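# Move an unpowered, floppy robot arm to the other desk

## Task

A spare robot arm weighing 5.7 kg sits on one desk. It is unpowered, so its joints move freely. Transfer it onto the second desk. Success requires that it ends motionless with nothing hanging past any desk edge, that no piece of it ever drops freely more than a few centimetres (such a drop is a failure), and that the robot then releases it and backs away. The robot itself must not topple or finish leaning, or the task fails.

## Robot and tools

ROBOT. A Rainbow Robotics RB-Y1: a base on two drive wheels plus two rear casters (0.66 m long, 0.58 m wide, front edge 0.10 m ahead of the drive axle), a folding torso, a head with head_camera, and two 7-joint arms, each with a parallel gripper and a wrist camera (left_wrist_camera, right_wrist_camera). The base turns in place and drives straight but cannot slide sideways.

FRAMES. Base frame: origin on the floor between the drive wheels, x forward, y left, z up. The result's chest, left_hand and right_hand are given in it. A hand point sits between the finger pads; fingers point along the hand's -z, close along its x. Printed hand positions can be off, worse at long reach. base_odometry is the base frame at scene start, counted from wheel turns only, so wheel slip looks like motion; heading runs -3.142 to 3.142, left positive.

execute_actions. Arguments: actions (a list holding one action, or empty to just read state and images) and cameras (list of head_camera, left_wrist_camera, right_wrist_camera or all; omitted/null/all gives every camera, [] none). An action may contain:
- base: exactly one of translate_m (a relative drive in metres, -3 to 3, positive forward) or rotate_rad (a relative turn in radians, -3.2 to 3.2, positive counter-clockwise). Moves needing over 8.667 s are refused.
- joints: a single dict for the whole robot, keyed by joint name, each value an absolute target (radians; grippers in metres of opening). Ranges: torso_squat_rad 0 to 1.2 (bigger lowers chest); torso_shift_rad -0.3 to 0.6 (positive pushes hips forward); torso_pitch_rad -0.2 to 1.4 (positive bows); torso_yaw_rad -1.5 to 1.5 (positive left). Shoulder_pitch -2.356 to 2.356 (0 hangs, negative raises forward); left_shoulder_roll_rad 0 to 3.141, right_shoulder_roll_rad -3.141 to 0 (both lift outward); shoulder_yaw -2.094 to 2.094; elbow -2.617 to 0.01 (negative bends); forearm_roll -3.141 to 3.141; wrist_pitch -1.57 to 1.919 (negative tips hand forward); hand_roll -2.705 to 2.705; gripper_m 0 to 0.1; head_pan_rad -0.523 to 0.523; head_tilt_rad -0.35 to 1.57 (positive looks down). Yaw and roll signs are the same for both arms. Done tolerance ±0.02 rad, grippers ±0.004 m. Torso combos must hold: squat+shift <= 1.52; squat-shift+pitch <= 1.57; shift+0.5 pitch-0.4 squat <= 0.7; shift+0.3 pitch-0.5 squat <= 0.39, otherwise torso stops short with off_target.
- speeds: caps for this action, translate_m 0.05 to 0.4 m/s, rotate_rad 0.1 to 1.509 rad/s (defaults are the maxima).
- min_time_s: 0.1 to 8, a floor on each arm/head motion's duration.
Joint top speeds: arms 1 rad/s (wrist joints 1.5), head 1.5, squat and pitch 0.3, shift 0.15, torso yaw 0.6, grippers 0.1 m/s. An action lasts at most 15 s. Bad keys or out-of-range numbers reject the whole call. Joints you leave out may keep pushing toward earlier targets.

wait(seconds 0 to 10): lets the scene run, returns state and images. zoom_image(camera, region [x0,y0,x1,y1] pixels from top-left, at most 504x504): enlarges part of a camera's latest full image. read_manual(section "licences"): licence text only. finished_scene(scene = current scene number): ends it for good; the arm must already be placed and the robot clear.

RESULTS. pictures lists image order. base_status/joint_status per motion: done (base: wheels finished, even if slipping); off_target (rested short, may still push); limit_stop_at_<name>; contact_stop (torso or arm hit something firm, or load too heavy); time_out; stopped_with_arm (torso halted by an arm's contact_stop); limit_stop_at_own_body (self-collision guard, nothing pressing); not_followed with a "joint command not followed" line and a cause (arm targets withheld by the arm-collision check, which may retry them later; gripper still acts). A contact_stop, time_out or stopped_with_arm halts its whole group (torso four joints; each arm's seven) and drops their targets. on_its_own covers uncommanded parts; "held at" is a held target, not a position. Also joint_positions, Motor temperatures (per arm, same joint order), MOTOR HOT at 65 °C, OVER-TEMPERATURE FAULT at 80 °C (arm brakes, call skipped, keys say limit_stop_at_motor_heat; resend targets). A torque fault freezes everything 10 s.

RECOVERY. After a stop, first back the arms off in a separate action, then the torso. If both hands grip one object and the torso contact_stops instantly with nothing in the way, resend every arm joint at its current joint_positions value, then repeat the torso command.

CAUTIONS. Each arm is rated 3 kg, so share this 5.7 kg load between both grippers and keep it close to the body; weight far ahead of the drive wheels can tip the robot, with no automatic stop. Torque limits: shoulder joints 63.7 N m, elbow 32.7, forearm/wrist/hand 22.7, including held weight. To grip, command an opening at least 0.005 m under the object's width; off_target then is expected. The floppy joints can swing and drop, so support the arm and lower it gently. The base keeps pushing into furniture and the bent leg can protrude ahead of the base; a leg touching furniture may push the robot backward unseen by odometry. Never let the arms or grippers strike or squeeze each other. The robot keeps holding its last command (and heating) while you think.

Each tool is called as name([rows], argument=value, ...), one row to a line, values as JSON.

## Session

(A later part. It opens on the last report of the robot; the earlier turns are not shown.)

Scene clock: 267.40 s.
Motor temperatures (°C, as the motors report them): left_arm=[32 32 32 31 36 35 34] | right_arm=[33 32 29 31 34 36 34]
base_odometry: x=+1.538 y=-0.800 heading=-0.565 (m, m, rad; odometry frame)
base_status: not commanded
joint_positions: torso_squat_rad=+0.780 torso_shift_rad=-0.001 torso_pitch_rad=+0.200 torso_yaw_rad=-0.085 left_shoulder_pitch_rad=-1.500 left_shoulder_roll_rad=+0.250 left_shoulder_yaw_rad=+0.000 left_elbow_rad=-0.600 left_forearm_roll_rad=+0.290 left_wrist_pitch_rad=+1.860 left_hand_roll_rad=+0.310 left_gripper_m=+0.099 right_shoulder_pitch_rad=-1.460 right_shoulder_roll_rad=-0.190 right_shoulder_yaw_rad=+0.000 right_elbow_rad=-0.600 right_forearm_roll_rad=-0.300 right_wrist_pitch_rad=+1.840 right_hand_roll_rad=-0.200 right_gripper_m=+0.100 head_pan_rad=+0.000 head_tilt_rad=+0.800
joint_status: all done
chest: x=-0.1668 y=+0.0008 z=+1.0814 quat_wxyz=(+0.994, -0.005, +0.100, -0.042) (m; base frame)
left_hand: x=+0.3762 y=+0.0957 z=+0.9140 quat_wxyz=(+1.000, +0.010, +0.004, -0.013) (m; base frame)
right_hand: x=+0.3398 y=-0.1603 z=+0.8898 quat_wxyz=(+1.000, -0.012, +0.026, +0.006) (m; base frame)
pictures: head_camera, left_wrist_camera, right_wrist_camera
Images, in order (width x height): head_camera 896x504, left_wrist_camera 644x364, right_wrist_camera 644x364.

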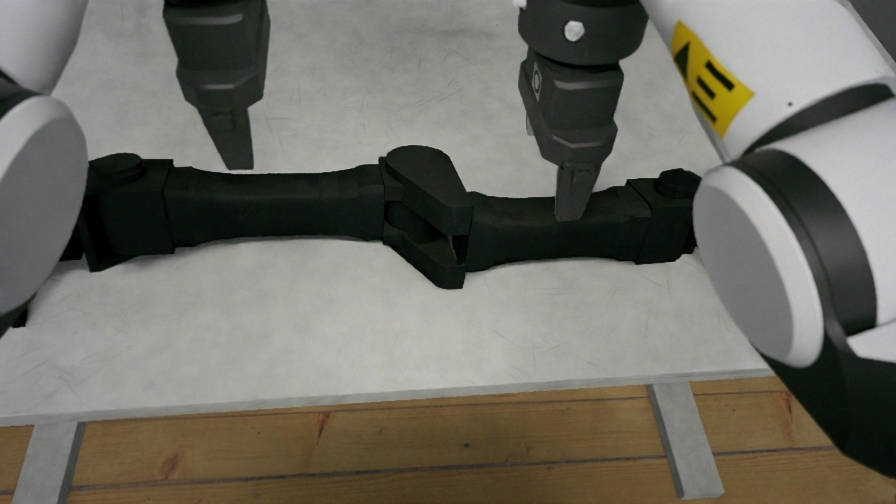

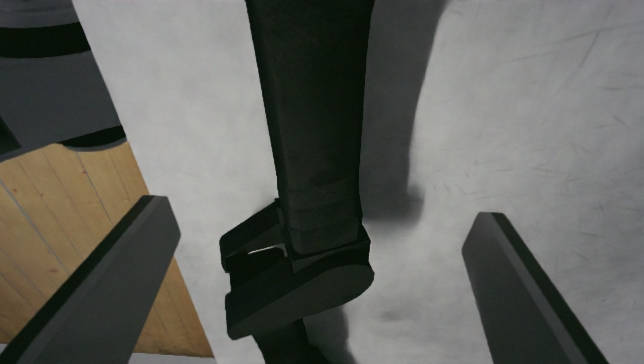

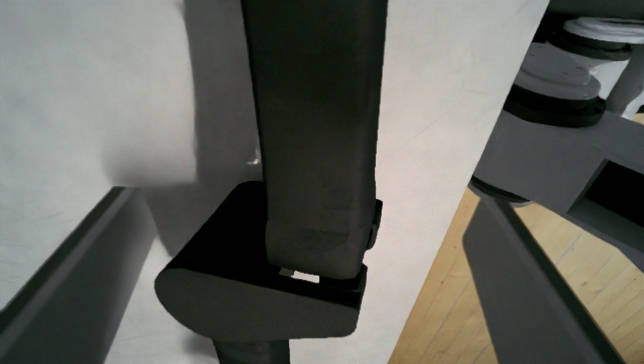

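execute_actions([
  {"joints": {"torso_squat_rad": 0.93}},
])

Scene clock: 273.27 s.
Motor temperatures (°C, as the motors report them): left_arm=[33 32 32 31 36 35 34] | right_arm=[33 32 29 31 34 36 34]
base_odometry: x=+1.538 y=-0.800 heading=-0.565 (m, m, rad; odometry frame)
base_status: not commanded
joint_positions: torso_squat_rad=+0.930 torso_shift_rad=-0.001 torso_pitch_rad=+0.200 torso_yaw_rad=-0.085 left_shoulder_pitch_rad=-1.500 left_shoulder_roll_rad=+0.250 left_shoulder_yaw_rad=+0.000 left_elbow_rad=-0.600 left_forearm_roll_rad=+0.290 left_wrist_pitch_rad=+1.860 left_hand_roll_rad=+0.310 left_gripper_m=+0.099 right_shoulder_pitch_rad=-1.460 right_shoulder_roll_rad=-0.190 right_shoulder_yaw_rad=+0.000 right_elbow_rad=-0.600 right_forearm_roll_rad=-0.300 right_wrist_pitch_rad=+1.840 right_hand_roll_rad=-0.200 right_gripper_m=+0.100 head_pan_rad=+0.000 head_tilt_rad=+0.800
joint_status: all done
chest: x=-0.1668 y=+0.0007 z=+1.0022 quat_wxyz=(+0.994, -0.005, +0.100, -0.042) (m; base frame)
left_hand: x=+0.3762 y=+0.0956 z=+0.8349 quat_wxyz=(+1.000, +0.010, +0.004, -0.013) (m; base frame)
right_hand: x=+0.3398 y=-0.1604 z=+0.8107 quat_wxyz=(+1.000, -0.012, +0.026, +0.006) (m; base frame)
pictures: head_camera, left_wrist_camera, right_wrist_camera
Images, in order (width x height): head_camera 896x504, left_wrist_camera 644x364, right_wrist_camera 644x364.

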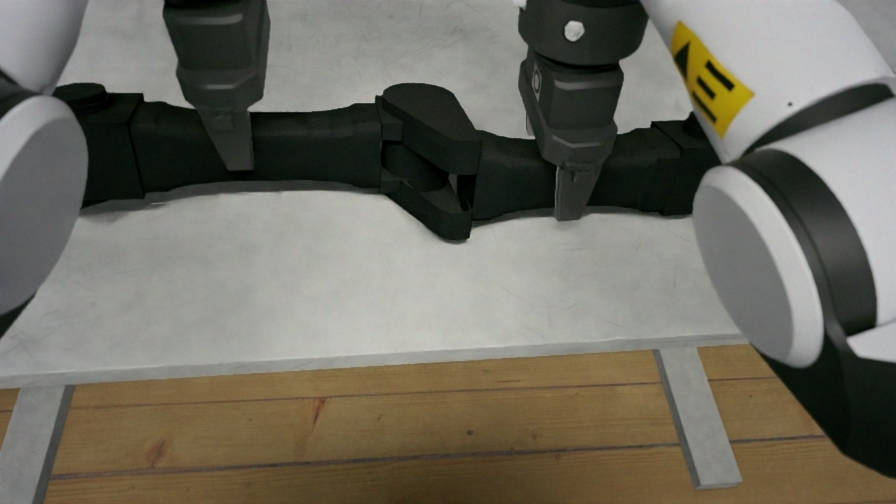

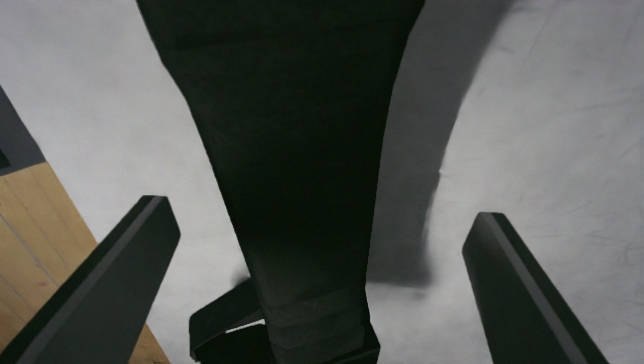

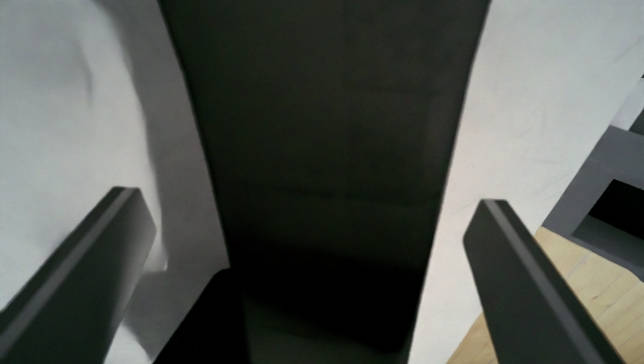

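execute_actions([
  {"joints": {"torso_squat_rad": 0.98, "left_shoulder_pitch_rad": -1.45, "left_wrist_pitch_rad": 1.83}},
])

Scene clock: 280.30 s.
Motor temperatures (°C, as the motors report them): left_arm=[33 32 32 31 36 35 34] | right_arm=[33 32 29 31 34 36 34]
base_odometry: x=+1.538 y=-0.800 heading=-0.565 (m, m, rad; odometry frame)
base_status: not commanded
joint_positions: torso_squat_rad=+0.980 torso_shift_rad=-0.001 torso_pitch_rad=+0.198 torso_yaw_rad=-0.085 left_shoulder_pitch_rad=-1.452 left_shoulder_roll_rad=+0.251 left_shoulder_yaw_rad=+0.000 left_elbow_rad=-0.601 left_forearm_roll_rad=+0.290 left_wrist_pitch_rad=+1.830 left_hand_roll_rad=+0.310 left_gripper_m=+0.099 right_shoulder_pitch_rad=-1.463 right_shoulder_roll_rad=-0.191 right_shoulder_yaw_rad=+0.000 right_elbow_rad=-0.602 right_forearm_roll_rad=-0.300 right_wrist_pitch_rad=+1.840 right_hand_roll_rad=-0.200 right_gripper_m=+0.100 head_pan_rad=+0.000 head_tilt_rad=+0.800
joint_status: all done
chest: x=-0.1675 y=+0.0007 z=+0.9737 quat_wxyz=(+0.994, -0.005, +0.099, -0.042) (m; base frame)
left_hand: x=+0.3732 y=+0.1030 z=+0.7841 quat_wxyz=(+1.000, +0.008, +0.010, -0.005) (m; base frame)
right_hand: x=+0.3408 y=-0.1600 z=+0.7855 quat_wxyz=(+1.000, -0.011, +0.022, +0.007) (m; base frame)
pictures: head_camera, left_wrist_camera, right_wrist_camera
Images, in order (width x height): head_camera 896x504, left_wrist_camera 644x364, right_wrist_camera 644x364.

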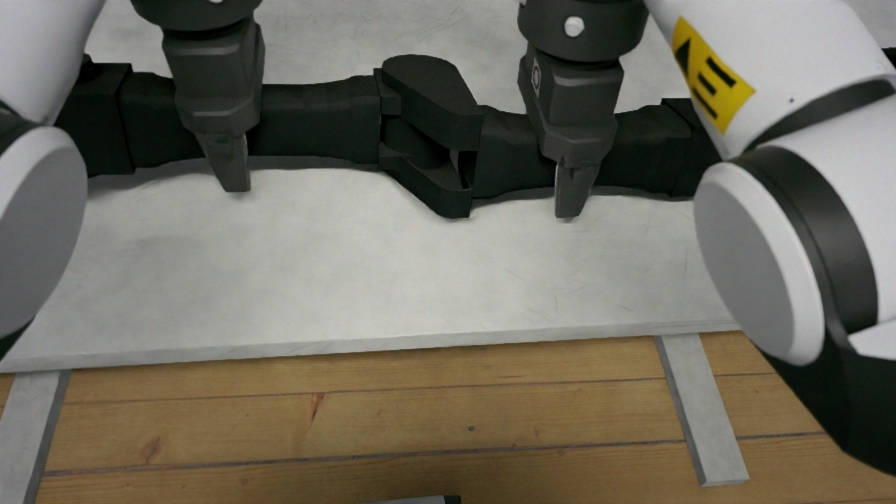

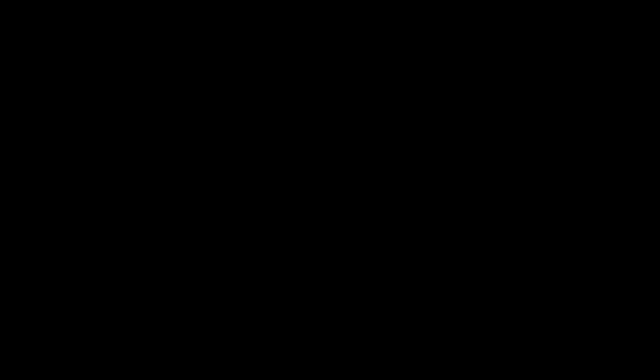

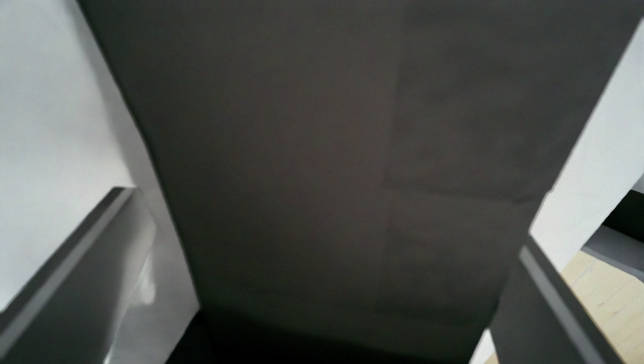

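execute_actions([
  {"joints": {"torso_squat_rad": 0.97, "left_gripper_m": 0.0, "right_gripper_m": 0.0}},
], cameras=["head_camera"])

Scene clock: 287.37 s.
Motor temperatures (°C, as the motors report them): left_arm=[32 32 32 31 36 35 34] | right_arm=[33 32 29 31 34 36 34]
base_odometry: x=+1.538 y=-0.800 heading=-0.565 (m, m, rad; odometry frame)
base_status: not commanded
joint_positions: torso_squat_rad=+0.970 torso_shift_rad=-0.001 torso_pitch_rad=+0.200 torso_yaw_rad=-0.085 left_shoulder_pitch_rad=-1.451 left_shoulder_roll_rad=+0.251 left_shoulder_yaw_rad=+0.000 left_elbow_rad=-0.600 left_forearm_roll_rad=+0.290 left_wrist_pitch_rad=+1.830 left_hand_roll_rad=+0.310 left_gripper_m=+0.058 right_shoulder_pitch_rad=-1.460 right_shoulder_roll_rad=-0.190 right_shoulder_yaw_rad=+0.000 right_elbow_rad=-0.600 right_forearm_roll_rad=-0.300 right_wrist_pitch_rad=+1.840 right_hand_roll_rad=-0.200 right_gripper_m=+0.057 head_pan_rad=+0.000 head_tilt_rad=+0.800
joint_status: left_gripper_m off_target (ended at +0.058, target +0.000); right_gripper_m off_target (ended at +0.057, target +0.000); the others done
chest: x=-0.1669 y=+0.0007 z=+0.9795 quat_wxyz=(+0.994, -0.005, +0.100, -0.042) (m; base frame)
left_hand: x=+0.3729 y=+0.1034 z=+0.7877 quat_wxyz=(+1.000, +0.008, +0.012, -0.005) (m; base frame)
right_hand: x=+0.3398 y=-0.1605 z=+0.7882 quat_wxyz=(+1.000, -0.012, +0.026, +0.006) (m; base frame)
pictures: head_camera
Images, in order (width x height): head_camera 896x504.

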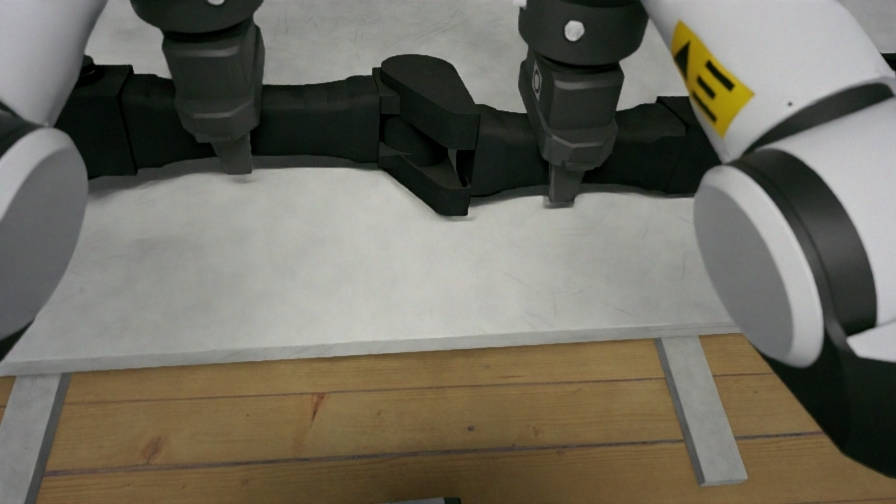

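Gripped. Lift a small amount first.

execute_actions([
  {"joints": {"torso_squat_rad": 0.92, "head_tilt_rad": 0.45, "head_pan_rad": -0.4}},
], cameras=["head_camera"])

Scene clock: 293.30 s.
Motor temperatures (°C, as the motors report them): left_arm=[32 32 32 31 36 35 34] | right_arm=[33 32 29 31 34 36 34]
base_odometry: x=+1.538 y=-0.800 heading=-0.565 (m, m, rad; odometry frame)
base_status: not commanded
joint_positions: torso_squat_rad=+0.920 torso_shift_rad=+0.000 torso_pitch_rad=+0.202 torso_yaw_rad=-0.085 left_shoulder_pitch_rad=-1.448 left_shoulder_roll_rad=+0.250 left_shoulder_yaw_rad=+0.000 left_elbow_rad=-0.599 left_forearm_roll_rad=+0.290 left_wrist_pitch_rad=+1.830 left_hand_roll_rad=+0.310 left_gripper_m=+0.058 right_shoulder_pitch_rad=-1.457 right_shoulder_roll_rad=-0.189 right_shoulder_yaw_rad=+0.000 right_elbow_rad=-0.598 right_forearm_roll_rad=-0.300 right_wrist_pitch_rad=+1.840 right_hand_roll_rad=-0.200 right_gripper_m=+0.057 head_pan_rad=-0.400 head_tilt_rad=+0.450
joint_status: all done
chest: x=-0.1661 y=+0.0007 z=+1.0078 quat_wxyz=(+0.994, -0.005, +0.101, -0.042) (m; base frame)
left_hand: x=+0.3725 y=+0.1036 z=+0.8135 quat_wxyz=(+1.000, +0.009, +0.015, -0.005) (m; base frame)
right_hand: x=+0.3391 y=-0.1605 z=+0.8137 quat_wxyz=(+0.999, -0.012, +0.029, +0.006) (m; base frame)
pictures: head_camera
Images, in order (width x height): head_camera 896x504.

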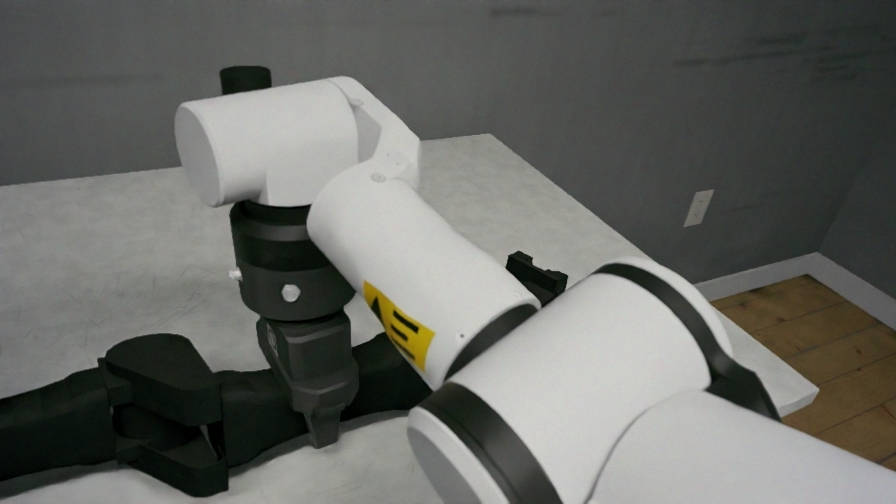

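execute_actions([
  {"joints": {"torso_squat_rad": 0.86, "head_tilt_rad": 0.7, "head_pan_rad": -0.523}},
], cameras=["head_camera"])

execute_actions([
  {"joints": {"torso_squat_rad": 0.8}},
], cameras=["head_camera"])

execute_actions([
  {"joints": {"torso_squat_rad": 0.73}},
], cameras=["head_camera"])

Scene clock: 301.17 s.
Motor temperatures (°C, as the motors report them): left_arm=[33 32 32 32 36 35 34] | right_arm=[33 32 29 32 34 36 34]
base_odometry: x=+1.538 y=-0.800 heading=-0.565 (m, m, rad; odometry frame)
base_status: not commanded
joint_positions: torso_squat_rad=+0.860 torso_shift_rad=+0.000 torso_pitch_rad=+0.202 torso_yaw_rad=-0.085 left_shoulder_pitch_rad=-1.448 left_shoulder_roll_rad=+0.250 left_shoulder_yaw_rad=+0.000 left_elbow_rad=-0.599 left_forearm_roll_rad=+0.290 left_wrist_pitch_rad=+1.830 left_hand_roll_rad=+0.310 left_gripper_m=+0.058 right_shoulder_pitch_rad=-1.457 right_shoulder_roll_rad=-0.189 right_shoulder_yaw_rad=+0.000 right_elbow_rad=-0.598 right_forearm_roll_rad=-0.300 right_wrist_pitch_rad=+1.840 right_hand_roll_rad=-0.200 right_gripper_m=+0.057 head_pan_rad=-0.523 head_tilt_rad=+0.700
joint_status: all done
chest: x=-0.1661 y=+0.0008 z=+1.0404 quat_wxyz=(+0.994, -0.005, +0.101, -0.042) (m; base frame)
left_hand: x=+0.3724 y=+0.1036 z=+0.8459 quat_wxyz=(+1.000, +0.009, +0.015, -0.005) (m; base frame)
right_hand: x=+0.3390 y=-0.1605 z=+0.8461 quat_wxyz=(+0.999, -0.012, +0.029, +0.006) (m; base frame)
pictures: head_camera
Images, in order (width x height): head_camera 896x504.

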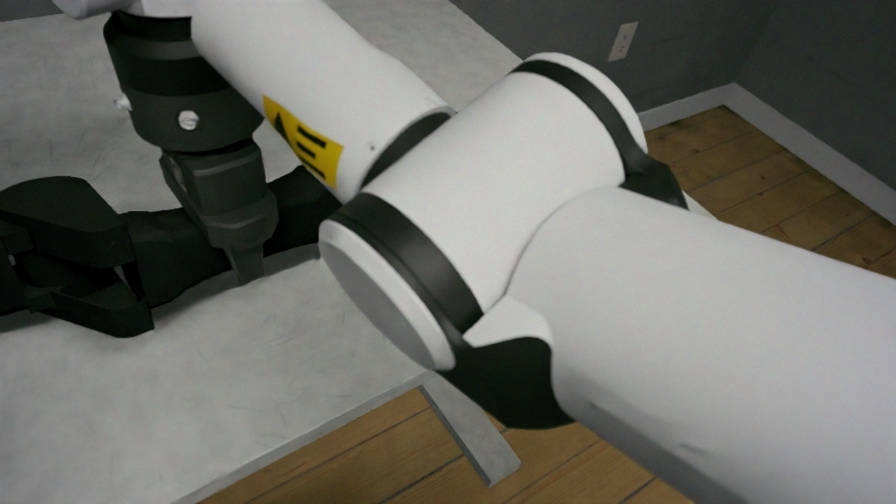

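Scene clock: 302.07 s.
Motor temperatures (°C, as the motors report them): left_arm=[33 32 32 32 36 35 34] | right_arm=[33 32 29 32 34 36 34]
base_odometry: x=+1.538 y=-0.800 heading=-0.565 (m, m, rad; odometry frame)
base_status: not commanded
joint_positions: torso_squat_rad=+0.800 torso_shift_rad=+0.000 torso_pitch_rad=+0.202 torso_yaw_rad=-0.085 left_shoulder_pitch_rad=-1.448 left_shoulder_roll_rad=+0.250 left_shoulder_yaw_rad=+0.000 left_elbow_rad=-0.599 left_forearm_roll_rad=+0.290 left_wrist_pitch_rad=+1.830 left_hand_roll_rad=+0.310 left_gripper_m=+0.058 right_shoulder_pitch_rad=-1.456 right_shoulder_roll_rad=-0.189 right_shoulder_yaw_rad=+0.000 right_elbow_rad=-0.598 right_forearm_roll_rad=-0.300 right_wrist_pitch_rad=+1.840 right_hand_roll_rad=-0.200 right_gripper_m=+0.057 head_pan_rad=-0.523 head_tilt_rad=+0.700
joint_status: all done
chest: x=-0.1660 y=+0.0008 z=+1.0714 quat_wxyz=(+0.994, -0.005, +0.101, -0.042) (m; base frame)
left_hand: x=+0.3724 y=+0.1036 z=+0.8768 quat_wxyz=(+1.000, +0.009, +0.016, -0.005) (m; base frame)
right_hand: x=+0.3389 y=-0.1605 z=+0.8767 quat_wxyz=(+0.999, -0.012, +0.030, +0.006) (m; base frame)
pictures: head_camera
Images, in order (width x height): head_camera 896x504.

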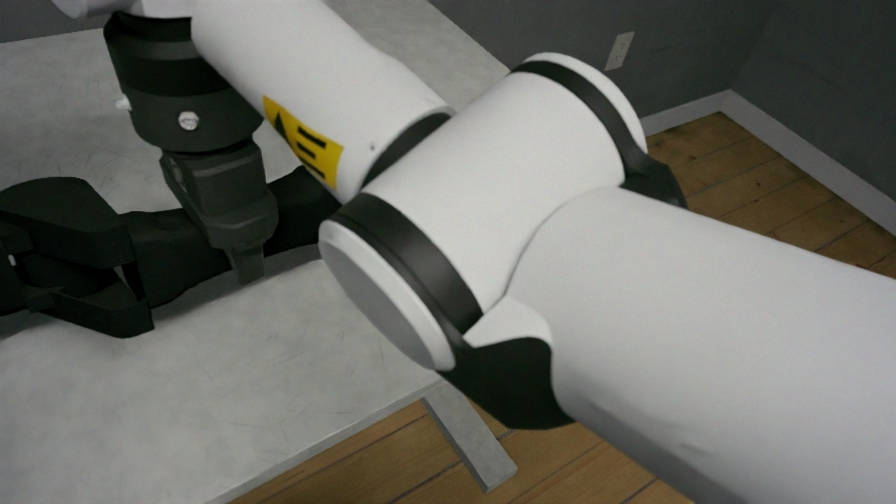

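Scene clock: 303.03 s.
Motor temperatures (°C, as the motors report them): left_arm=[33 32 32 32 36 35 34] | right_arm=[33 33 29 32 34 36 34]
base_odometry: x=+1.538 y=-0.800 heading=-0.565 (m, m, rad; odometry frame)
base_status: not commanded
joint_positions: torso_squat_rad=+0.730 torso_shift_rad=+0.000 torso_pitch_rad=+0.202 torso_yaw_rad=-0.085 left_shoulder_pitch_rad=-1.448 left_shoulder_roll_rad=+0.249 left_shoulder_yaw_rad=+0.000 left_elbow_rad=-0.599 left_forearm_roll_rad=+0.290 left_wrist_pitch_rad=+1.830 left_hand_roll_rad=+0.310 left_gripper_m=+0.058 right_shoulder_pitch_rad=-1.456 right_shoulder_roll_rad=-0.189 right_shoulder_yaw_rad=+0.000 right_elbow_rad=-0.598 right_forearm_roll_rad=-0.300 right_wrist_pitch_rad=+1.840 right_hand_roll_rad=-0.200 right_gripper_m=+0.057 head_pan_rad=-0.523 head_tilt_rad=+0.700
joint_status: all done
chest: x=-0.1660 y=+0.0008 z=+1.1053 quat_wxyz=(+0.994, -0.005, +0.101, -0.042) (m; base frame)
left_hand: x=+0.3724 y=+0.1036 z=+0.9107 quat_wxyz=(+1.000, +0.009, +0.016, -0.005) (m; base frame)
right_hand: x=+0.3389 y=-0.1605 z=+0.9105 quat_wxyz=(+0.999, -0.012, +0.030, +0.006) (m; base frame)
pictures: head_camera
Images, in order (width x height): head_camera 896x504.

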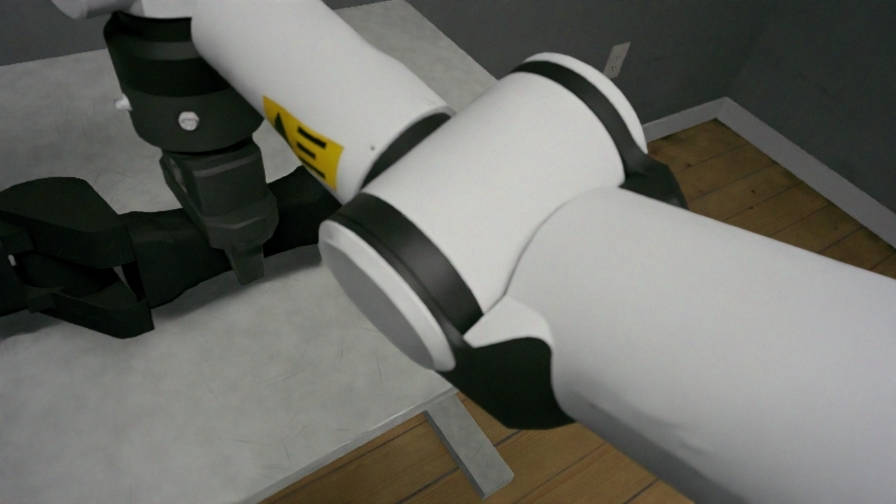

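execute_actions([
  {"joints": {"torso_squat_rad": 0.65}},
], cameras=[])

execute_actions([
  {"joints": {"torso_squat_rad": 0.56}},
], cameras=[])

execute_actions([
  {"joints": {"torso_squat_rad": 0.0, "head_tilt_rad": 1.0, "head_pan_rad": 0}},
])

Scene clock: 311.13 s.
Motor temperatures (°C, as the motors report them): left_arm=[33 32 32 32 36 35 34] | right_arm=[33 33 29 32 34 36 34]
base_odometry: x=+1.538 y=-0.800 heading=-0.565 (m, m, rad; odometry frame)
base_status: not commanded
joint_positions: torso_squat_rad=+0.650 torso_shift_rad=+0.000 torso_pitch_rad=+0.202 torso_yaw_rad=-0.085 left_shoulder_pitch_rad=-1.448 left_shoulder_roll_rad=+0.249 left_shoulder_yaw_rad=+0.000 left_elbow_rad=-0.599 left_forearm_roll_rad=+0.290 left_wrist_pitch_rad=+1.830 left_hand_roll_rad=+0.310 left_gripper_m=+0.058 right_shoulder_pitch_rad=-1.456 right_shoulder_roll_rad=-0.189 right_shoulder_yaw_rad=+0.000 right_elbow_rad=-0.598 right_forearm_roll_rad=-0.300 right_wrist_pitch_rad=+1.840 right_hand_roll_rad=-0.200 right_gripper_m=+0.057 head_pan_rad=-0.523 head_tilt_rad=+0.700
joint_status: all done
chest: x=-0.1659 y=+0.0008 z=+1.1410 quat_wxyz=(+0.994, -0.005, +0.101, -0.042) (m; base frame)
left_hand: x=+0.3724 y=+0.1036 z=+0.9462 quat_wxyz=(+1.000, +0.009, +0.016, -0.005) (m; base frame)
right_hand: x=+0.3389 y=-0.1605 z=+0.9461 quat_wxyz=(+0.999, -0.012, +0.030, +0.006) (m; base frame)
pictures: none
No camera images: the call's "cameras" was empty. Leave "cameras" out to get every camera's image.

Scene clock: 312.20 s.
Motor temperatures (°C, as the motors report them): left_arm=[33 32 32 32 36 35 34] | right_arm=[34 33 29 32 34 36 34]
base_odometry: x=+1.538 y=-0.800 heading=-0.565 (m, m, rad; odometry frame)
base_status: not commanded
joint_positions: torso_squat_rad=+0.560 torso_shift_rad=+0.000 torso_pitch_rad=+0.202 torso_yaw_rad=-0.085 left_shoulder_pitch_rad=-1.448 left_shoulder_roll_rad=+0.249 left_shoulder_yaw_rad=+0.000 left_elbow_rad=-0.599 left_forearm_roll_rad=+0.290 left_wrist_pitch_rad=+1.830 left_hand_roll_rad=+0.310 left_gripper_m=+0.058 right_shoulder_pitch_rad=-1.456 right_shoulder_roll_rad=-0.188 right_shoulder_yaw_rad=+0.000 right_elbow_rad=-0.598 right_forearm_roll_rad=-0.300 right_wrist_pitch_rad=+1.840 right_hand_roll_rad=-0.200 right_gripper_m=+0.057 head_pan_rad=-0.523 head_tilt_rad=+0.700
joint_status: all done
chest: x=-0.1659 y=+0.0008 z=+1.1768 quat_wxyz=(+0.994, -0.005, +0.101, -0.042) (m; base frame)
left_hand: x=+0.3724 y=+0.1037 z=+0.9820 quat_wxyz=(+1.000, +0.009, +0.016, -0.005) (m; base frame)
right_hand: x=+0.3388 y=-0.1604 z=+0.9816 quat_wxyz=(+0.999, -0.011, +0.030, +0.006) (m; base frame)
pictures: none
No camera images: the call's "cameras" was empty. Leave "cameras" out to get every camera's image.

Scene clock: 314.83 s.
Motor temperatures (°C, as the motors report them): left_arm=[33 32 32 32 36 35 34] | right_arm=[34 33 29 32 34 36 34]
base_odometry: x=+1.538 y=-0.800 heading=-0.565 (m, m, rad; odometry frame)
base_status: not commanded
joint_positions: torso_squat_rad=+0.000 torso_shift_rad=+0.000 torso_pitch_rad=+0.202 torso_yaw_rad=-0.085 left_shoulder_pitch_rad=-1.448 left_shoulder_roll_rad=+0.249 left_shoulder_yaw_rad=+0.000 left_elbow_rad=-0.599 left_forearm_roll_rad=+0.290 left_wrist_pitch_rad=+1.830 left_hand_roll_rad=+0.310 left_gripper_m=+0.058 right_shoulder_pitch_rad=-1.456 right_shoulder_roll_rad=-0.188 right_shoulder_yaw_rad=+0.000 right_elbow_rad=-0.598 right_forearm_roll_rad=-0.300 right_wrist_pitch_rad=+1.840 right_hand_roll_rad=-0.200 right_gripper_m=+0.057 head_pan_rad=+0.000 head_tilt_rad=+1.000
joint_status: all done
chest: x=-0.1657 y=+0.0009 z=+1.2836 quat_wxyz=(+0.994, -0.005, +0.101, -0.042) (m; base frame)
left_hand: x=+0.3725 y=+0.1038 z=+1.0886 quat_wxyz=(+1.000, +0.009, +0.016, -0.005) (m; base frame)
right_hand: x=+0.3389 y=-0.1603 z=+1.0883 quat_wxyz=(+0.999, -0.011, +0.030, +0.006) (m; base frame)
pictures: head_camera, left_wrist_camera, right_wrist_camera
Images, in order (width x height): head_camera 896x504, left_wrist_camera 644x364, right_wrist_camera 644x364.

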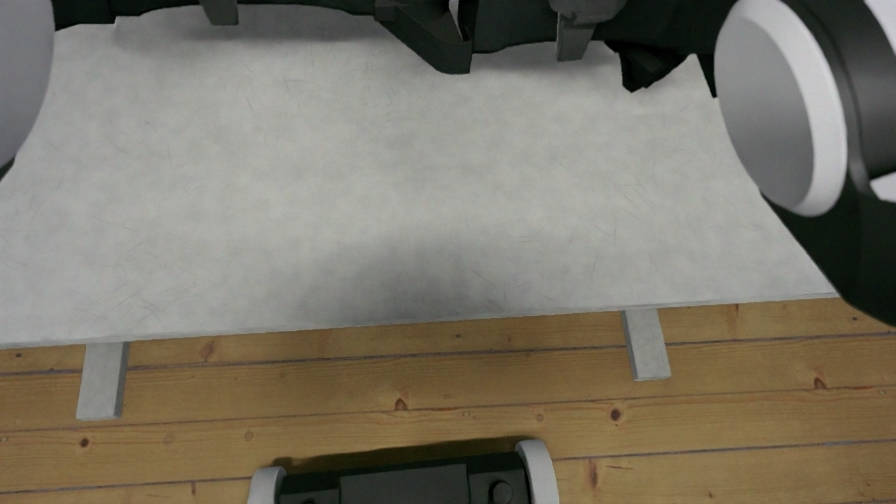

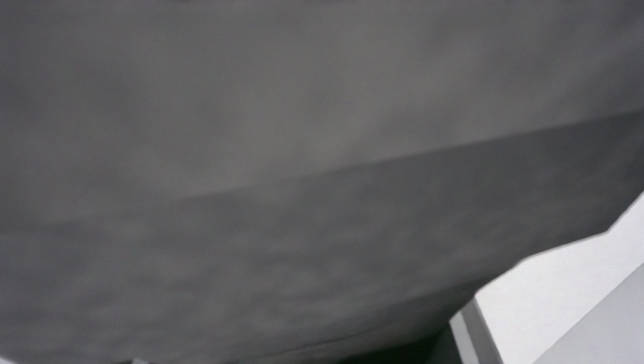

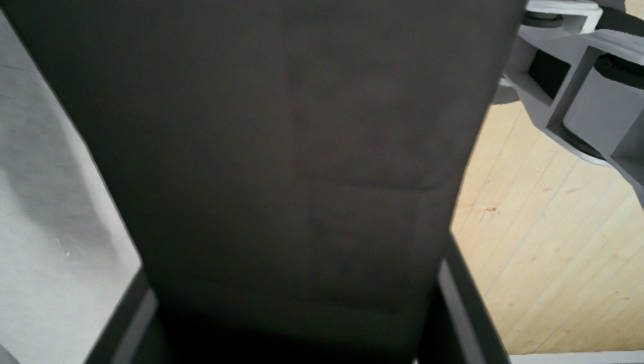

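execute_actions([
  {"base": {"translate_m": -0.6}, "speeds": {"translate_m": 0.3}, "joints": {"head_tilt_rad": 0.5}},
], cameras=["head_camera"])

execute_actions([
  {"base": {"rotate_rad": 3.05}, "speeds": {"rotate_rad": 0.6}},
], cameras=["head_camera"])

execute_actions([
  {"base": {"translate_m": 2.5}, "speeds": {"translate_m": 0.35}},
], cameras=[])

execute_actions([
  {"base": {"rotate_rad": 0.092}, "speeds": {"rotate_rad": 0.3}},
], cameras=["head_camera"])

Scene clock: 347.43 s.
Motor temperatures (°C, as the motors report them): left_arm=[34 32 32 32 36 35 34] | right_arm=[34 33 29 32 34 36 34]
base_odometry: x=+1.031 y=-0.479 heading=-0.566 (m, m, rad; odometry frame)
base_status: done
joint_positions: torso_squat_rad=+0.000 torso_shift_rad=+0.000 torso_pitch_rad=+0.202 torso_yaw_rad=-0.085 left_shoulder_pitch_rad=-1.448 left_shoulder_roll_rad=+0.249 left_shoulder_yaw_rad=+0.000 left_elbow_rad=-0.599 left_forearm_roll_rad=+0.290 left_wrist_pitch_rad=+1.830 left_hand_roll_rad=+0.310 left_gripper_m=+0.058 right_shoulder_pitch_rad=-1.456 right_shoulder_roll_rad=-0.188 right_shoulder_yaw_rad=+0.000 right_elbow_rad=-0.598 right_forearm_roll_rad=-0.300 right_wrist_pitch_rad=+1.840 right_hand_roll_rad=-0.200 right_gripper_m=+0.057 head_pan_rad=+0.000 head_tilt_rad=+0.500
joint_status: all done
chest: x=-0.1658 y=+0.0009 z=+1.2836 quat_wxyz=(+0.994, -0.005, +0.101, -0.042) (m; base frame)
left_hand: x=+0.3724 y=+0.1038 z=+1.0887 quat_wxyz=(+1.000, +0.009, +0.016, -0.005) (m; base frame)
right_hand: x=+0.3388 y=-0.1603 z=+1.0884 quat_wxyz=(+0.999, -0.011, +0.030, +0.006) (m; base frame)
pictures: head_camera
Images, in order (width x height): head_camera 896x504.

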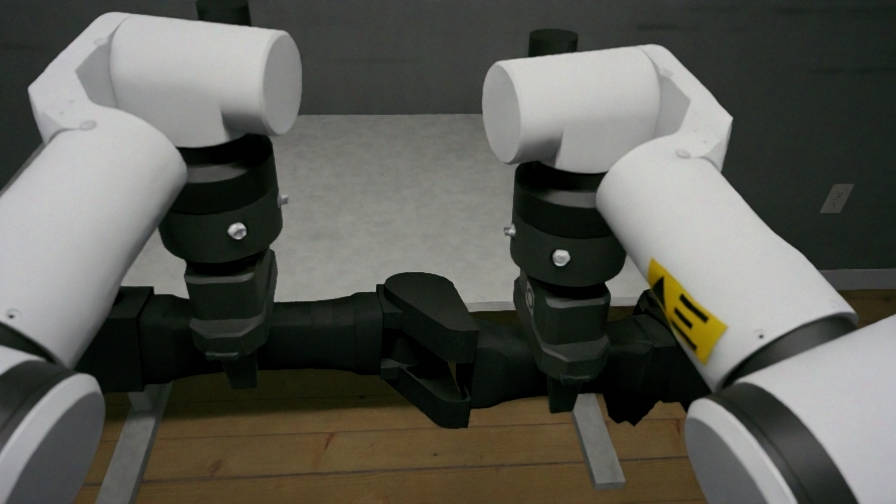

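Scene clock: 354.07 s.
Motor temperatures (°C, as the motors report them): left_arm=[34 32 32 32 36 35 34] | right_arm=[35 33 29 32 34 36 34]
base_odometry: x=+1.031 y=-0.479 heading=+2.484 (m, m, rad; odometry frame)
base_status: done
joint_positions: torso_squat_rad=+0.000 torso_shift_rad=+0.000 torso_pitch_rad=+0.202 torso_yaw_rad=-0.085 left_shoulder_pitch_rad=-1.448 left_shoulder_roll_rad=+0.249 left_shoulder_yaw_rad=+0.000 left_elbow_rad=-0.599 left_forearm_roll_rad=+0.290 left_wrist_pitch_rad=+1.830 left_hand_roll_rad=+0.310 left_gripper_m=+0.058 right_shoulder_pitch_rad=-1.456 right_shoulder_roll_rad=-0.188 right_shoulder_yaw_rad=+0.000 right_elbow_rad=-0.598 right_forearm_roll_rad=-0.300 right_wrist_pitch_rad=+1.840 right_hand_roll_rad=-0.200 right_gripper_m=+0.057 head_pan_rad=+0.000 head_tilt_rad=+0.500
joint_status: not commanded
chest: x=-0.1658 y=+0.0009 z=+1.2836 quat_wxyz=(+0.994, -0.005, +0.101, -0.042) (m; base frame)
left_hand: x=+0.3724 y=+0.1037 z=+1.0887 quat_wxyz=(+1.000, +0.009, +0.016, -0.005) (m; base frame)
right_hand: x=+0.3388 y=-0.1603 z=+1.0884 quat_wxyz=(+0.999, -0.011, +0.030, +0.006) (m; base frame)
pictures: head_camera
Images, in order (width x height): head_camera 896x504.

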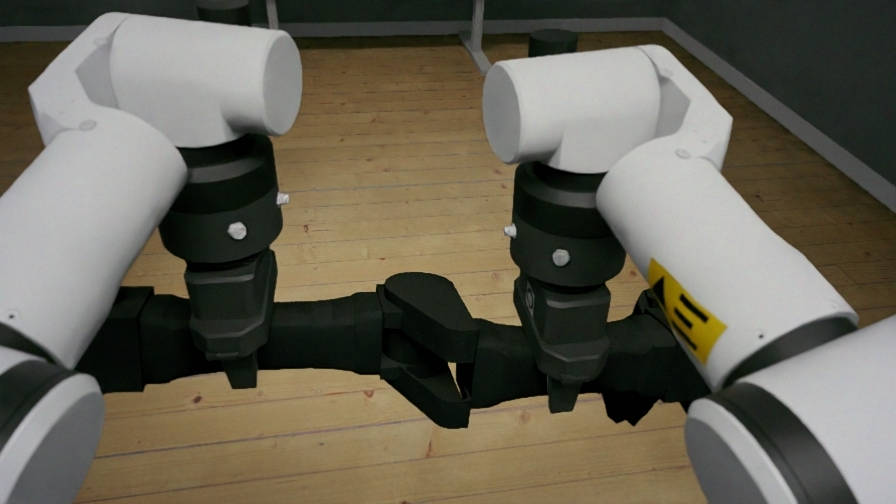

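Scene clock: 362.43 s.
Motor temperatures (°C, as the motors report them): left_arm=[34 32 32 32 36 35 34] | right_arm=[35 33 29 33 34 36 34]
base_odometry: x=-0.947 y=+1.050 heading=+2.484 (m, m, rad; odometry frame)
base_status: done
joint_positions: torso_squat_rad=+0.000 torso_shift_rad=+0.000 torso_pitch_rad=+0.202 torso_yaw_rad=-0.085 left_shoulder_pitch_rad=-1.448 left_shoulder_roll_rad=+0.249 left_shoulder_yaw_rad=+0.000 left_elbow_rad=-0.599 left_forearm_roll_rad=+0.290 left_wrist_pitch_rad=+1.830 left_hand_roll_rad=+0.310 left_gripper_m=+0.058 right_shoulder_pitch_rad=-1.456 right_shoulder_roll_rad=-0.188 right_shoulder_yaw_rad=+0.000 right_elbow_rad=-0.598 right_forearm_roll_rad=-0.300 right_wrist_pitch_rad=+1.840 right_hand_roll_rad=-0.200 right_gripper_m=+0.057 head_pan_rad=+0.000 head_tilt_rad=+0.500
joint_status: not commanded
chest: x=-0.1657 y=+0.0009 z=+1.2836 quat_wxyz=(+0.994, -0.005, +0.101, -0.042) (m; base frame)
left_hand: x=+0.3725 y=+0.1037 z=+1.0886 quat_wxyz=(+1.000, +0.009, +0.016, -0.005) (m; base frame)
right_hand: x=+0.3389 y=-0.1603 z=+1.0883 quat_wxyz=(+0.999, -0.011, +0.030, +0.006) (m; base frame)
pictures: none
No camera images: the call's "cameras" was empty. Leave "cameras" out to get every camera's image.

Scene clock: 363.63 s.
Motor temperatures (°C, as the motors report them): left_arm=[34 32 32 32 36 35 34] | right_arm=[35 33 29 33 34 36 34]
base_odometry: x=-0.947 y=+1.050 heading=+2.575 (m, m, rad; odometry frame)
base_status: done
joint_positions: torso_squat_rad=+0.000 torso_shift_rad=+0.000 torso_pitch_rad=+0.202 torso_yaw_rad=-0.085 left_shoulder_pitch_rad=-1.448 left_shoulder_roll_rad=+0.249 left_shoulder_yaw_rad=+0.000 left_elbow_rad=-0.599 left_forearm_roll_rad=+0.290 left_wrist_pitch_rad=+1.830 left_hand_roll_rad=+0.310 left_gripper_m=+0.058 right_shoulder_pitch_rad=-1.456 right_shoulder_roll_rad=-0.188 right_shoulder_yaw_rad=+0.000 right_elbow_rad=-0.598 right_forearm_roll_rad=-0.300 right_wrist_pitch_rad=+1.840 right_hand_roll_rad=-0.200 right_gripper_m=+0.057 head_pan_rad=+0.000 head_tilt_rad=+0.500
joint_status: not commanded
chest: x=-0.1657 y=+0.0009 z=+1.2836 quat_wxyz=(+0.994, -0.005, +0.101, -0.042) (m; base frame)
left_hand: x=+0.3724 y=+0.1037 z=+1.0886 quat_wxyz=(+1.000, +0.009, +0.016, -0.005) (m; base frame)
right_hand: x=+0.3389 y=-0.1603 z=+1.0883 quat_wxyz=(+0.999, -0.011, +0.030, +0.006) (m; base frame)
pictures: head_camera
Images, in order (width x height): head_camera 896x504.

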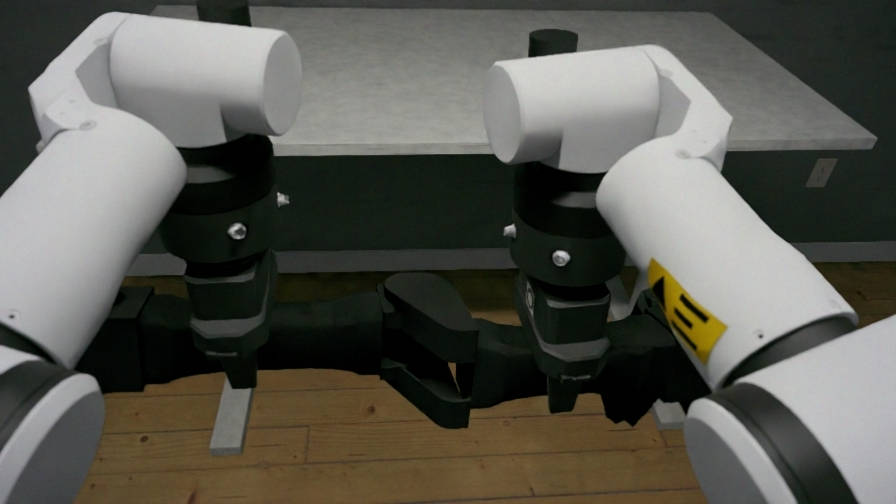

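execute_actions([
  {"joints": {"torso_pitch_rad": 0.1, "left_elbow_rad": -0.5, "right_elbow_rad": -0.5}, "min_time_s": 0.8},
], cameras=[])

Scene clock: 416.70 s.
Motor temperatures (°C, as the motors report them): left_arm=[34 32 32 32 36 35 34] | right_arm=[35 33 29 33 34 36 34]
base_odometry: x=-0.947 y=+1.050 heading=+2.575 (m, m, rad; odometry frame)
base_status: not commanded
joint_positions: torso_squat_rad=+0.000 torso_shift_rad=+0.000 torso_pitch_rad=+0.102 torso_yaw_rad=-0.085 left_shoulder_pitch_rad=-1.449 left_shoulder_roll_rad=+0.242 left_shoulder_yaw_rad=+0.001 left_elbow_rad=-0.500 left_forearm_roll_rad=+0.293 left_wrist_pitch_rad=+1.829 left_hand_roll_rad=+0.310 left_gripper_m=+0.057 right_shoulder_pitch_rad=-1.458 right_shoulder_roll_rad=-0.181 right_shoulder_yaw_rad=-0.001 right_elbow_rad=-0.500 right_forearm_roll_rad=-0.303 right_wrist_pitch_rad=+1.839 right_hand_roll_rad=-0.200 right_gripper_m=+0.059 head_pan_rad=+0.000 head_tilt_rad=+0.500
joint_status: all done
chest: x=-0.1964 y=+0.0009 z=+1.2883 quat_wxyz=(+0.998, -0.003, +0.051, -0.042) (m; base frame)
left_hand: x=+0.3419 y=+0.1101 z=+1.1236 quat_wxyz=(+1.000, +0.017, +0.013, +0.006) (m; base frame)
right_hand: x=+0.3079 y=-0.1650 z=+1.1209 quat_wxyz=(+1.000, -0.015, +0.027, -0.005) (m; base frame)
pictures: none
No camera images: the call's "cameras" was empty. Leave "cameras" out to get every camera's image.

execute_actions([
  {"joints": {"torso_pitch_rad": 0.0, "left_elbow_rad": -0.4, "right_elbow_rad": -0.4, "left_shoulder_roll_rad": 0.206, "right_shoulder_roll_rad": -0.148, "left_forearm_roll_rad": 0.32, "right_forearm_roll_rad": -0.32}, "min_time_s": 0.8},
], cameras=[])

Scene clock: 429.53 s.
Motor temperatures (°C, as the motors report them): left_arm=[34 33 32 32 39 35 34] | right_arm=[35 34 29 32 36 37 34]
base_odometry: x=-0.947 y=+1.050 heading=+2.575 (m, m, rad; odometry frame)
base_status: not commanded
joint_positions: torso_squat_rad=+0.000 torso_shift_rad=+0.001 torso_pitch_rad=+0.105 torso_yaw_rad=-0.085 left_shoulder_pitch_rad=-1.441 left_shoulder_roll_rad=+0.223 left_shoulder_yaw_rad=-0.003 left_elbow_rad=-0.403 left_forearm_roll_rad=+0.310 left_wrist_pitch_rad=+1.830 left_hand_roll_rad=+0.310 left_gripper_m=+0.057 right_shoulder_pitch_rad=-1.454 right_shoulder_roll_rad=-0.150 right_shoulder_yaw_rad=+0.001 right_elbow_rad=-0.397 right_forearm_roll_rad=-0.319 right_wrist_pitch_rad=+1.840 right_hand_roll_rad=-0.200 right_gripper_m=+0.059 head_pan_rad=+0.000 head_tilt_rad=+0.500
joint_status: torso_pitch_rad contact_stop (moved +0.003 of -0.102); left_forearm_roll_rad contact_stop (moved +0.017 of +0.027); the others done
on_its_own: torso_pitch_rad is held at +0.103, not at your +0.000, since a contact_stop
chest: x=-0.1946 y=+0.0009 z=+1.2882 quat_wxyz=(+0.998, -0.003, +0.052, -0.042) (m; base frame)
left_hand: x=+0.3190 y=+0.1106 z=+1.0930 quat_wxyz=(+0.997, +0.021, +0.069, +0.010) (m; base frame)
right_hand: x=+0.2832 y=-0.1565 z=+1.0903 quat_wxyz=(+0.996, -0.011, +0.085, -0.005) (m; base frame)
pictures: none
No camera images: the call's "cameras" was empty. Leave "cameras" out to get every camera's image.

execute_actions([
  {"joints": {"left_shoulder_pitch_rad": -1.443, "left_shoulder_roll_rad": 0.223, "left_shoulder_yaw_rad": -0.003, "left_elbow_rad": -0.403, "left_forearm_roll_rad": 0.31, "left_wrist_pitch_rad": 1.83, "left_hand_roll_rad": 0.31, "right_shoulder_pitch_rad": -1.457, "right_shoulder_roll_rad": -0.15, "right_shoulder_yaw_rad": 0.001, "right_elbow_rad": -0.399, "right_forearm_roll_rad": -0.319, "right_wrist_pitch_rad": 1.84, "right_hand_roll_rad": -0.2}},
], cameras=[])

execute_actions([
  {"joints": {"torso_pitch_rad": 0.0}},
], cameras=[])

Scene clock: 438.43 s.
Motor temperatures (°C, as the motors report them): left_arm=[34 33 32 32 38 35 34] | right_arm=[35 33 29 33 36 37 34]
base_odometry: x=-0.947 y=+1.050 heading=+2.575 (m, m, rad; odometry frame)
base_status: not commanded
joint_positions: torso_squat_rad=+0.000 torso_shift_rad=+0.001 torso_pitch_rad=+0.105 torso_yaw_rad=-0.085 left_shoulder_pitch_rad=-1.440 left_shoulder_roll_rad=+0.223 left_shoulder_yaw_rad=-0.004 left_elbow_rad=-0.401 left_forearm_roll_rad=+0.310 left_wrist_pitch_rad=+1.830 left_hand_roll_rad=+0.310 left_gripper_m=+0.057 right_shoulder_pitch_rad=-1.453 right_shoulder_roll_rad=-0.150 right_shoulder_yaw_rad=+0.002 right_elbow_rad=-0.397 right_forearm_roll_rad=-0.318 right_wrist_pitch_rad=+1.840 right_hand_roll_rad=-0.200 right_gripper_m=+0.059 head_pan_rad=+0.000 head_tilt_rad=+0.500
joint_status: all done
on_its_own: torso_pitch_rad is held at +0.103, not at your +0.000, since a contact_stop
chest: x=-0.1946 y=+0.0009 z=+1.2882 quat_wxyz=(+0.998, -0.003, +0.052, -0.042) (m; base frame)
left_hand: x=+0.3186 y=+0.1115 z=+1.0922 quat_wxyz=(+0.997, +0.022, +0.070, +0.011) (m; base frame)
right_hand: x=+0.2828 y=-0.1570 z=+1.0894 quat_wxyz=(+0.996, -0.012, +0.086, -0.005) (m; base frame)
pictures: none
No camera images: the call's "cameras" was empty. Leave "cameras" out to get every camera's image.

Scene clock: 439.60 s.
Motor temperatures (°C, as the motors report them): left_arm=[34 33 32 32 38 35 34] | right_arm=[35 33 29 33 36 37 34]
base_odometry: x=-0.947 y=+1.050 heading=+2.575 (m, m, rad; odometry frame)
base_status: not commanded
joint_positions: torso_squat_rad=+0.000 torso_shift_rad=+0.001 torso_pitch_rad=+0.002 torso_yaw_rad=-0.085 left_shoulder_pitch_rad=-1.440 left_shoulder_roll_rad=+0.223 left_shoulder_yaw_rad=-0.004 left_elbow_rad=-0.401 left_forearm_roll_rad=+0.310 left_wrist_pitch_rad=+1.831 left_hand_roll_rad=+0.310 left_gripper_m=+0.057 right_shoulder_pitch_rad=-1.453 right_shoulder_roll_rad=-0.150 right_shoulder_yaw_rad=+0.002 right_elbow_rad=-0.397 right_forearm_roll_rad=-0.318 right_wrist_pitch_rad=+1.840 right_hand_roll_rad=-0.200 right_gripper_m=+0.059 head_pan_rad=+0.000 head_tilt_rad=+0.500
joint_status: all done
chest: x=-0.2265 y=+0.0009 z=+1.2899 quat_wxyz=(+0.999, -0.001, +0.001, -0.042) (m; base frame)
left_hand: x=+0.3041 y=+0.1116 z=+1.1478 quat_wxyz=(+1.000, +0.021, +0.018, +0.012) (m; base frame)
right_hand: x=+0.2688 y=-0.1570 z=+1.1413 quat_wxyz=(+0.999, -0.011, +0.034, -0.006) (m; base frame)
pictures: none
No camera images: the call's "cameras" was empty. Leave "cameras" out to get every camera's image.

execute_actions([
  {"joints": {"torso_pitch_rad": -0.1}},
], cameras=[])

execute_actions([
  {"joints": {"left_elbow_rad": -0.3, "right_elbow_rad": -0.3, "left_shoulder_roll_rad": 0.204, "right_shoulder_roll_rad": -0.132, "left_forearm_roll_rad": 0.325, "right_forearm_roll_rad": -0.328}, "min_time_s": 0.8},
], cameras=[])

execute_actions([
  {"joints": {"torso_pitch_rad": -0.2}},
], cameras=[])

Scene clock: 447.67 s.
Motor temperatures (°C, as the motors report them): left_arm=[34 33 32 32 38 35 34] | right_arm=[35 33 29 33 36 37 34]
base_odometry: x=-0.947 y=+1.050 heading=+2.575 (m, m, rad; odometry frame)
base_status: not commanded
joint_positions: torso_squat_rad=+0.000 torso_shift_rad=+0.001 torso_pitch_rad=-0.098 torso_yaw_rad=-0.085 left_shoulder_pitch_rad=-1.440 left_shoulder_roll_rad=+0.223 left_shoulder_yaw_rad=-0.004 left_elbow_rad=-0.401 left_forearm_roll_rad=+0.310 left_wrist_pitch_rad=+1.831 left_hand_roll_rad=+0.310 left_gripper_m=+0.057 right_shoulder_pitch_rad=-1.452 right_shoulder_roll_rad=-0.150 right_shoulder_yaw_rad=+0.002 right_elbow_rad=-0.397 right_forearm_roll_rad=-0.318 right_wrist_pitch_rad=+1.840 right_hand_roll_rad=-0.200 right_gripper_m=+0.059 head_pan_rad=+0.000 head_tilt_rad=+0.500
joint_status: all done
chest: x=-0.2574 y=+0.0009 z=+1.2884 quat_wxyz=(+0.998, +0.002, -0.049, -0.042) (m; base frame)
left_hand: x=+0.2846 y=+0.1116 z=+1.2000 quat_wxyz=(+0.999, +0.021, -0.031, +0.013) (m; base frame)
right_hand: x=+0.2501 y=-0.1569 z=+1.1900 quat_wxyz=(+1.000, -0.011, -0.015, -0.006) (m; base frame)
pictures: none
No camera images: the call's "cameras" was empty. Leave "cameras" out to get every camera's image.

Scene clock: 448.77 s.
Motor temperatures (°C, as the motors report them): left_arm=[34 33 32 32 38 35 34] | right_arm=[35 33 29 33 36 37 34]
base_odometry: x=-0.947 y=+1.050 heading=+2.575 (m, m, rad; odometry frame)
base_status: not commanded
joint_positions: torso_squat_rad=+0.000 torso_shift_rad=+0.001 torso_pitch_rad=-0.098 torso_yaw_rad=-0.085 left_shoulder_pitch_rad=-1.440 left_shoulder_roll_rad=+0.205 left_shoulder_yaw_rad=-0.004 left_elbow_rad=-0.298 left_forearm_roll_rad=+0.324 left_wrist_pitch_rad=+1.830 left_hand_roll_rad=+0.310 left_gripper_m=+0.057 right_shoulder_pitch_rad=-1.452 right_shoulder_roll_rad=-0.132 right_shoulder_yaw_rad=+0.002 right_elbow_rad=-0.297 right_forearm_roll_rad=-0.327 right_wrist_pitch_rad=+1.840 right_hand_roll_rad=-0.200 right_gripper_m=+0.059 head_pan_rad=+0.000 head_tilt_rad=+0.500
joint_status: all done
chest: x=-0.2574 y=+0.0009 z=+1.2884 quat_wxyz=(+0.998, +0.002, -0.049, -0.042) (m; base frame)
left_hand: x=+0.2643 y=+0.1118 z=+1.1718 quat_wxyz=(+0.999, +0.024, +0.021, +0.019) (m; base frame)
right_hand: x=+0.2301 y=-0.1557 z=+1.1632 quat_wxyz=(+0.999, -0.011, +0.035, -0.012) (m; base frame)
pictures: none
No camera images: the call's "cameras" was empty. Leave "cameras" out to get every camera's image.

Scene clock: 449.93 s.
Motor temperatures (°C, as the motors report them): left_arm=[34 33 32 32 38 35 34] | right_arm=[35 33 29 33 36 37 34]
base_odometry: x=-0.947 y=+1.050 heading=+2.575 (m, m, rad; odometry frame)
base_status: not commanded
joint_positions: torso_squat_rad=+0.000 torso_shift_rad=+0.001 torso_pitch_rad=-0.198 torso_yaw_rad=-0.085 left_shoulder_pitch_rad=-1.440 left_shoulder_roll_rad=+0.205 left_shoulder_yaw_rad=-0.004 left_elbow_rad=-0.298 left_forearm_roll_rad=+0.324 left_wrist_pitch_rad=+1.830 left_hand_roll_rad=+0.310 left_gripper_m=+0.057 right_shoulder_pitch_rad=-1.452 right_shoulder_roll_rad=-0.132 right_shoulder_yaw_rad=+0.002 right_elbow_rad=-0.297 right_forearm_roll_rad=-0.327 right_wrist_pitch_rad=+1.840 right_hand_roll_rad=-0.200 right_gripper_m=+0.059 head_pan_rad=+0.000 head_tilt_rad=+0.500
joint_status: all done
chest: x=-0.2880 y=+0.0009 z=+1.2839 quat_wxyz=(+0.994, +0.004, -0.099, -0.042) (m; base frame)
left_hand: x=+0.2427 y=+0.1119 z=+1.2199 quat_wxyz=(+0.999, +0.023, -0.029, +0.020) (m; base frame)
right_hand: x=+0.2095 y=-0.1557 z=+1.2078 quat_wxyz=(+1.000, -0.011, -0.014, -0.013) (m; base frame)
pictures: none
No camera images: the call's "cameras" was empty. Leave "cameras" out to get every camera's image.

execute_actions([
  {"joints": {"left_shoulder_pitch_rad": -1.543, "right_shoulder_pitch_rad": -1.557, "left_wrist_pitch_rad": 1.9, "right_wrist_pitch_rad": 1.91, "left_shoulder_roll_rad": 0.238, "right_shoulder_roll_rad": -0.166, "head_tilt_rad": 0.75}, "min_time_s": 1.0},
], cameras=["head_camera"])

Scene clock: 457.83 s.
Motor temperatures (°C, as the motors report them): left_arm=[34 33 32 32 38 35 34] | right_arm=[35 33 29 33 35 37 34]
base_odometry: x=-0.947 y=+1.050 heading=+2.575 (m, m, rad; odometry frame)
base_status: not commanded
joint_positions: torso_squat_rad=+0.000 torso_shift_rad=+0.001 torso_pitch_rad=-0.198 torso_yaw_rad=-0.085 left_shoulder_pitch_rad=-1.540 left_shoulder_roll_rad=+0.236 left_shoulder_yaw_rad=-0.003 left_elbow_rad=-0.299 left_forearm_roll_rad=+0.325 left_wrist_pitch_rad=+1.900 left_hand_roll_rad=+0.310 left_gripper_m=+0.057 right_shoulder_pitch_rad=-1.552 right_shoulder_roll_rad=-0.163 right_shoulder_yaw_rad=+0.001 right_elbow_rad=-0.297 right_forearm_roll_rad=-0.329 right_wrist_pitch_rad=+1.910 right_hand_roll_rad=-0.200 right_gripper_m=+0.059 head_pan_rad=+0.000 head_tilt_rad=+0.750
joint_status: all done
chest: x=-0.2880 y=+0.0009 z=+1.2839 quat_wxyz=(+0.994, +0.004, -0.099, -0.042) (m; base frame)
left_hand: x=+0.2391 y=+0.1119 z=+1.2750 quat_wxyz=(+0.998, +0.028, -0.048, +0.020) (m; base frame)
right_hand: x=+0.2064 y=-0.1579 z=+1.2617 quat_wxyz=(+0.999, -0.021, -0.032, -0.012) (m; base frame)
pictures: head_camera
Images, in order (width x height): head_camera 896x504.

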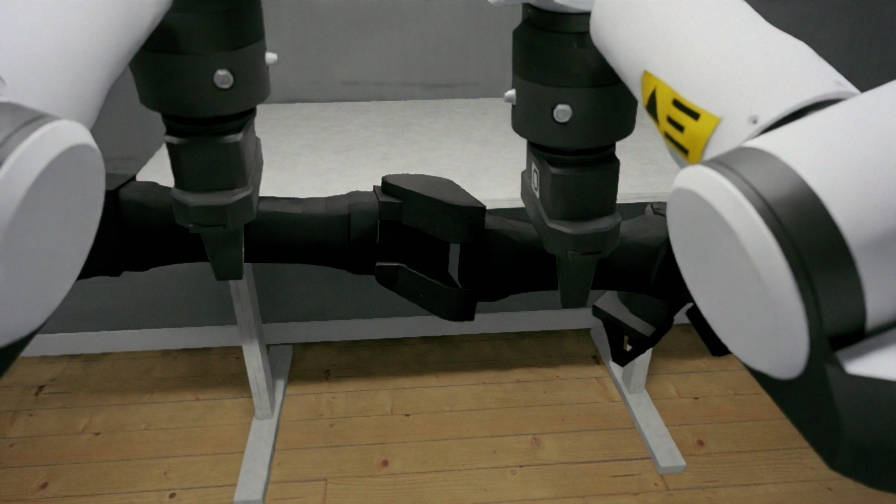

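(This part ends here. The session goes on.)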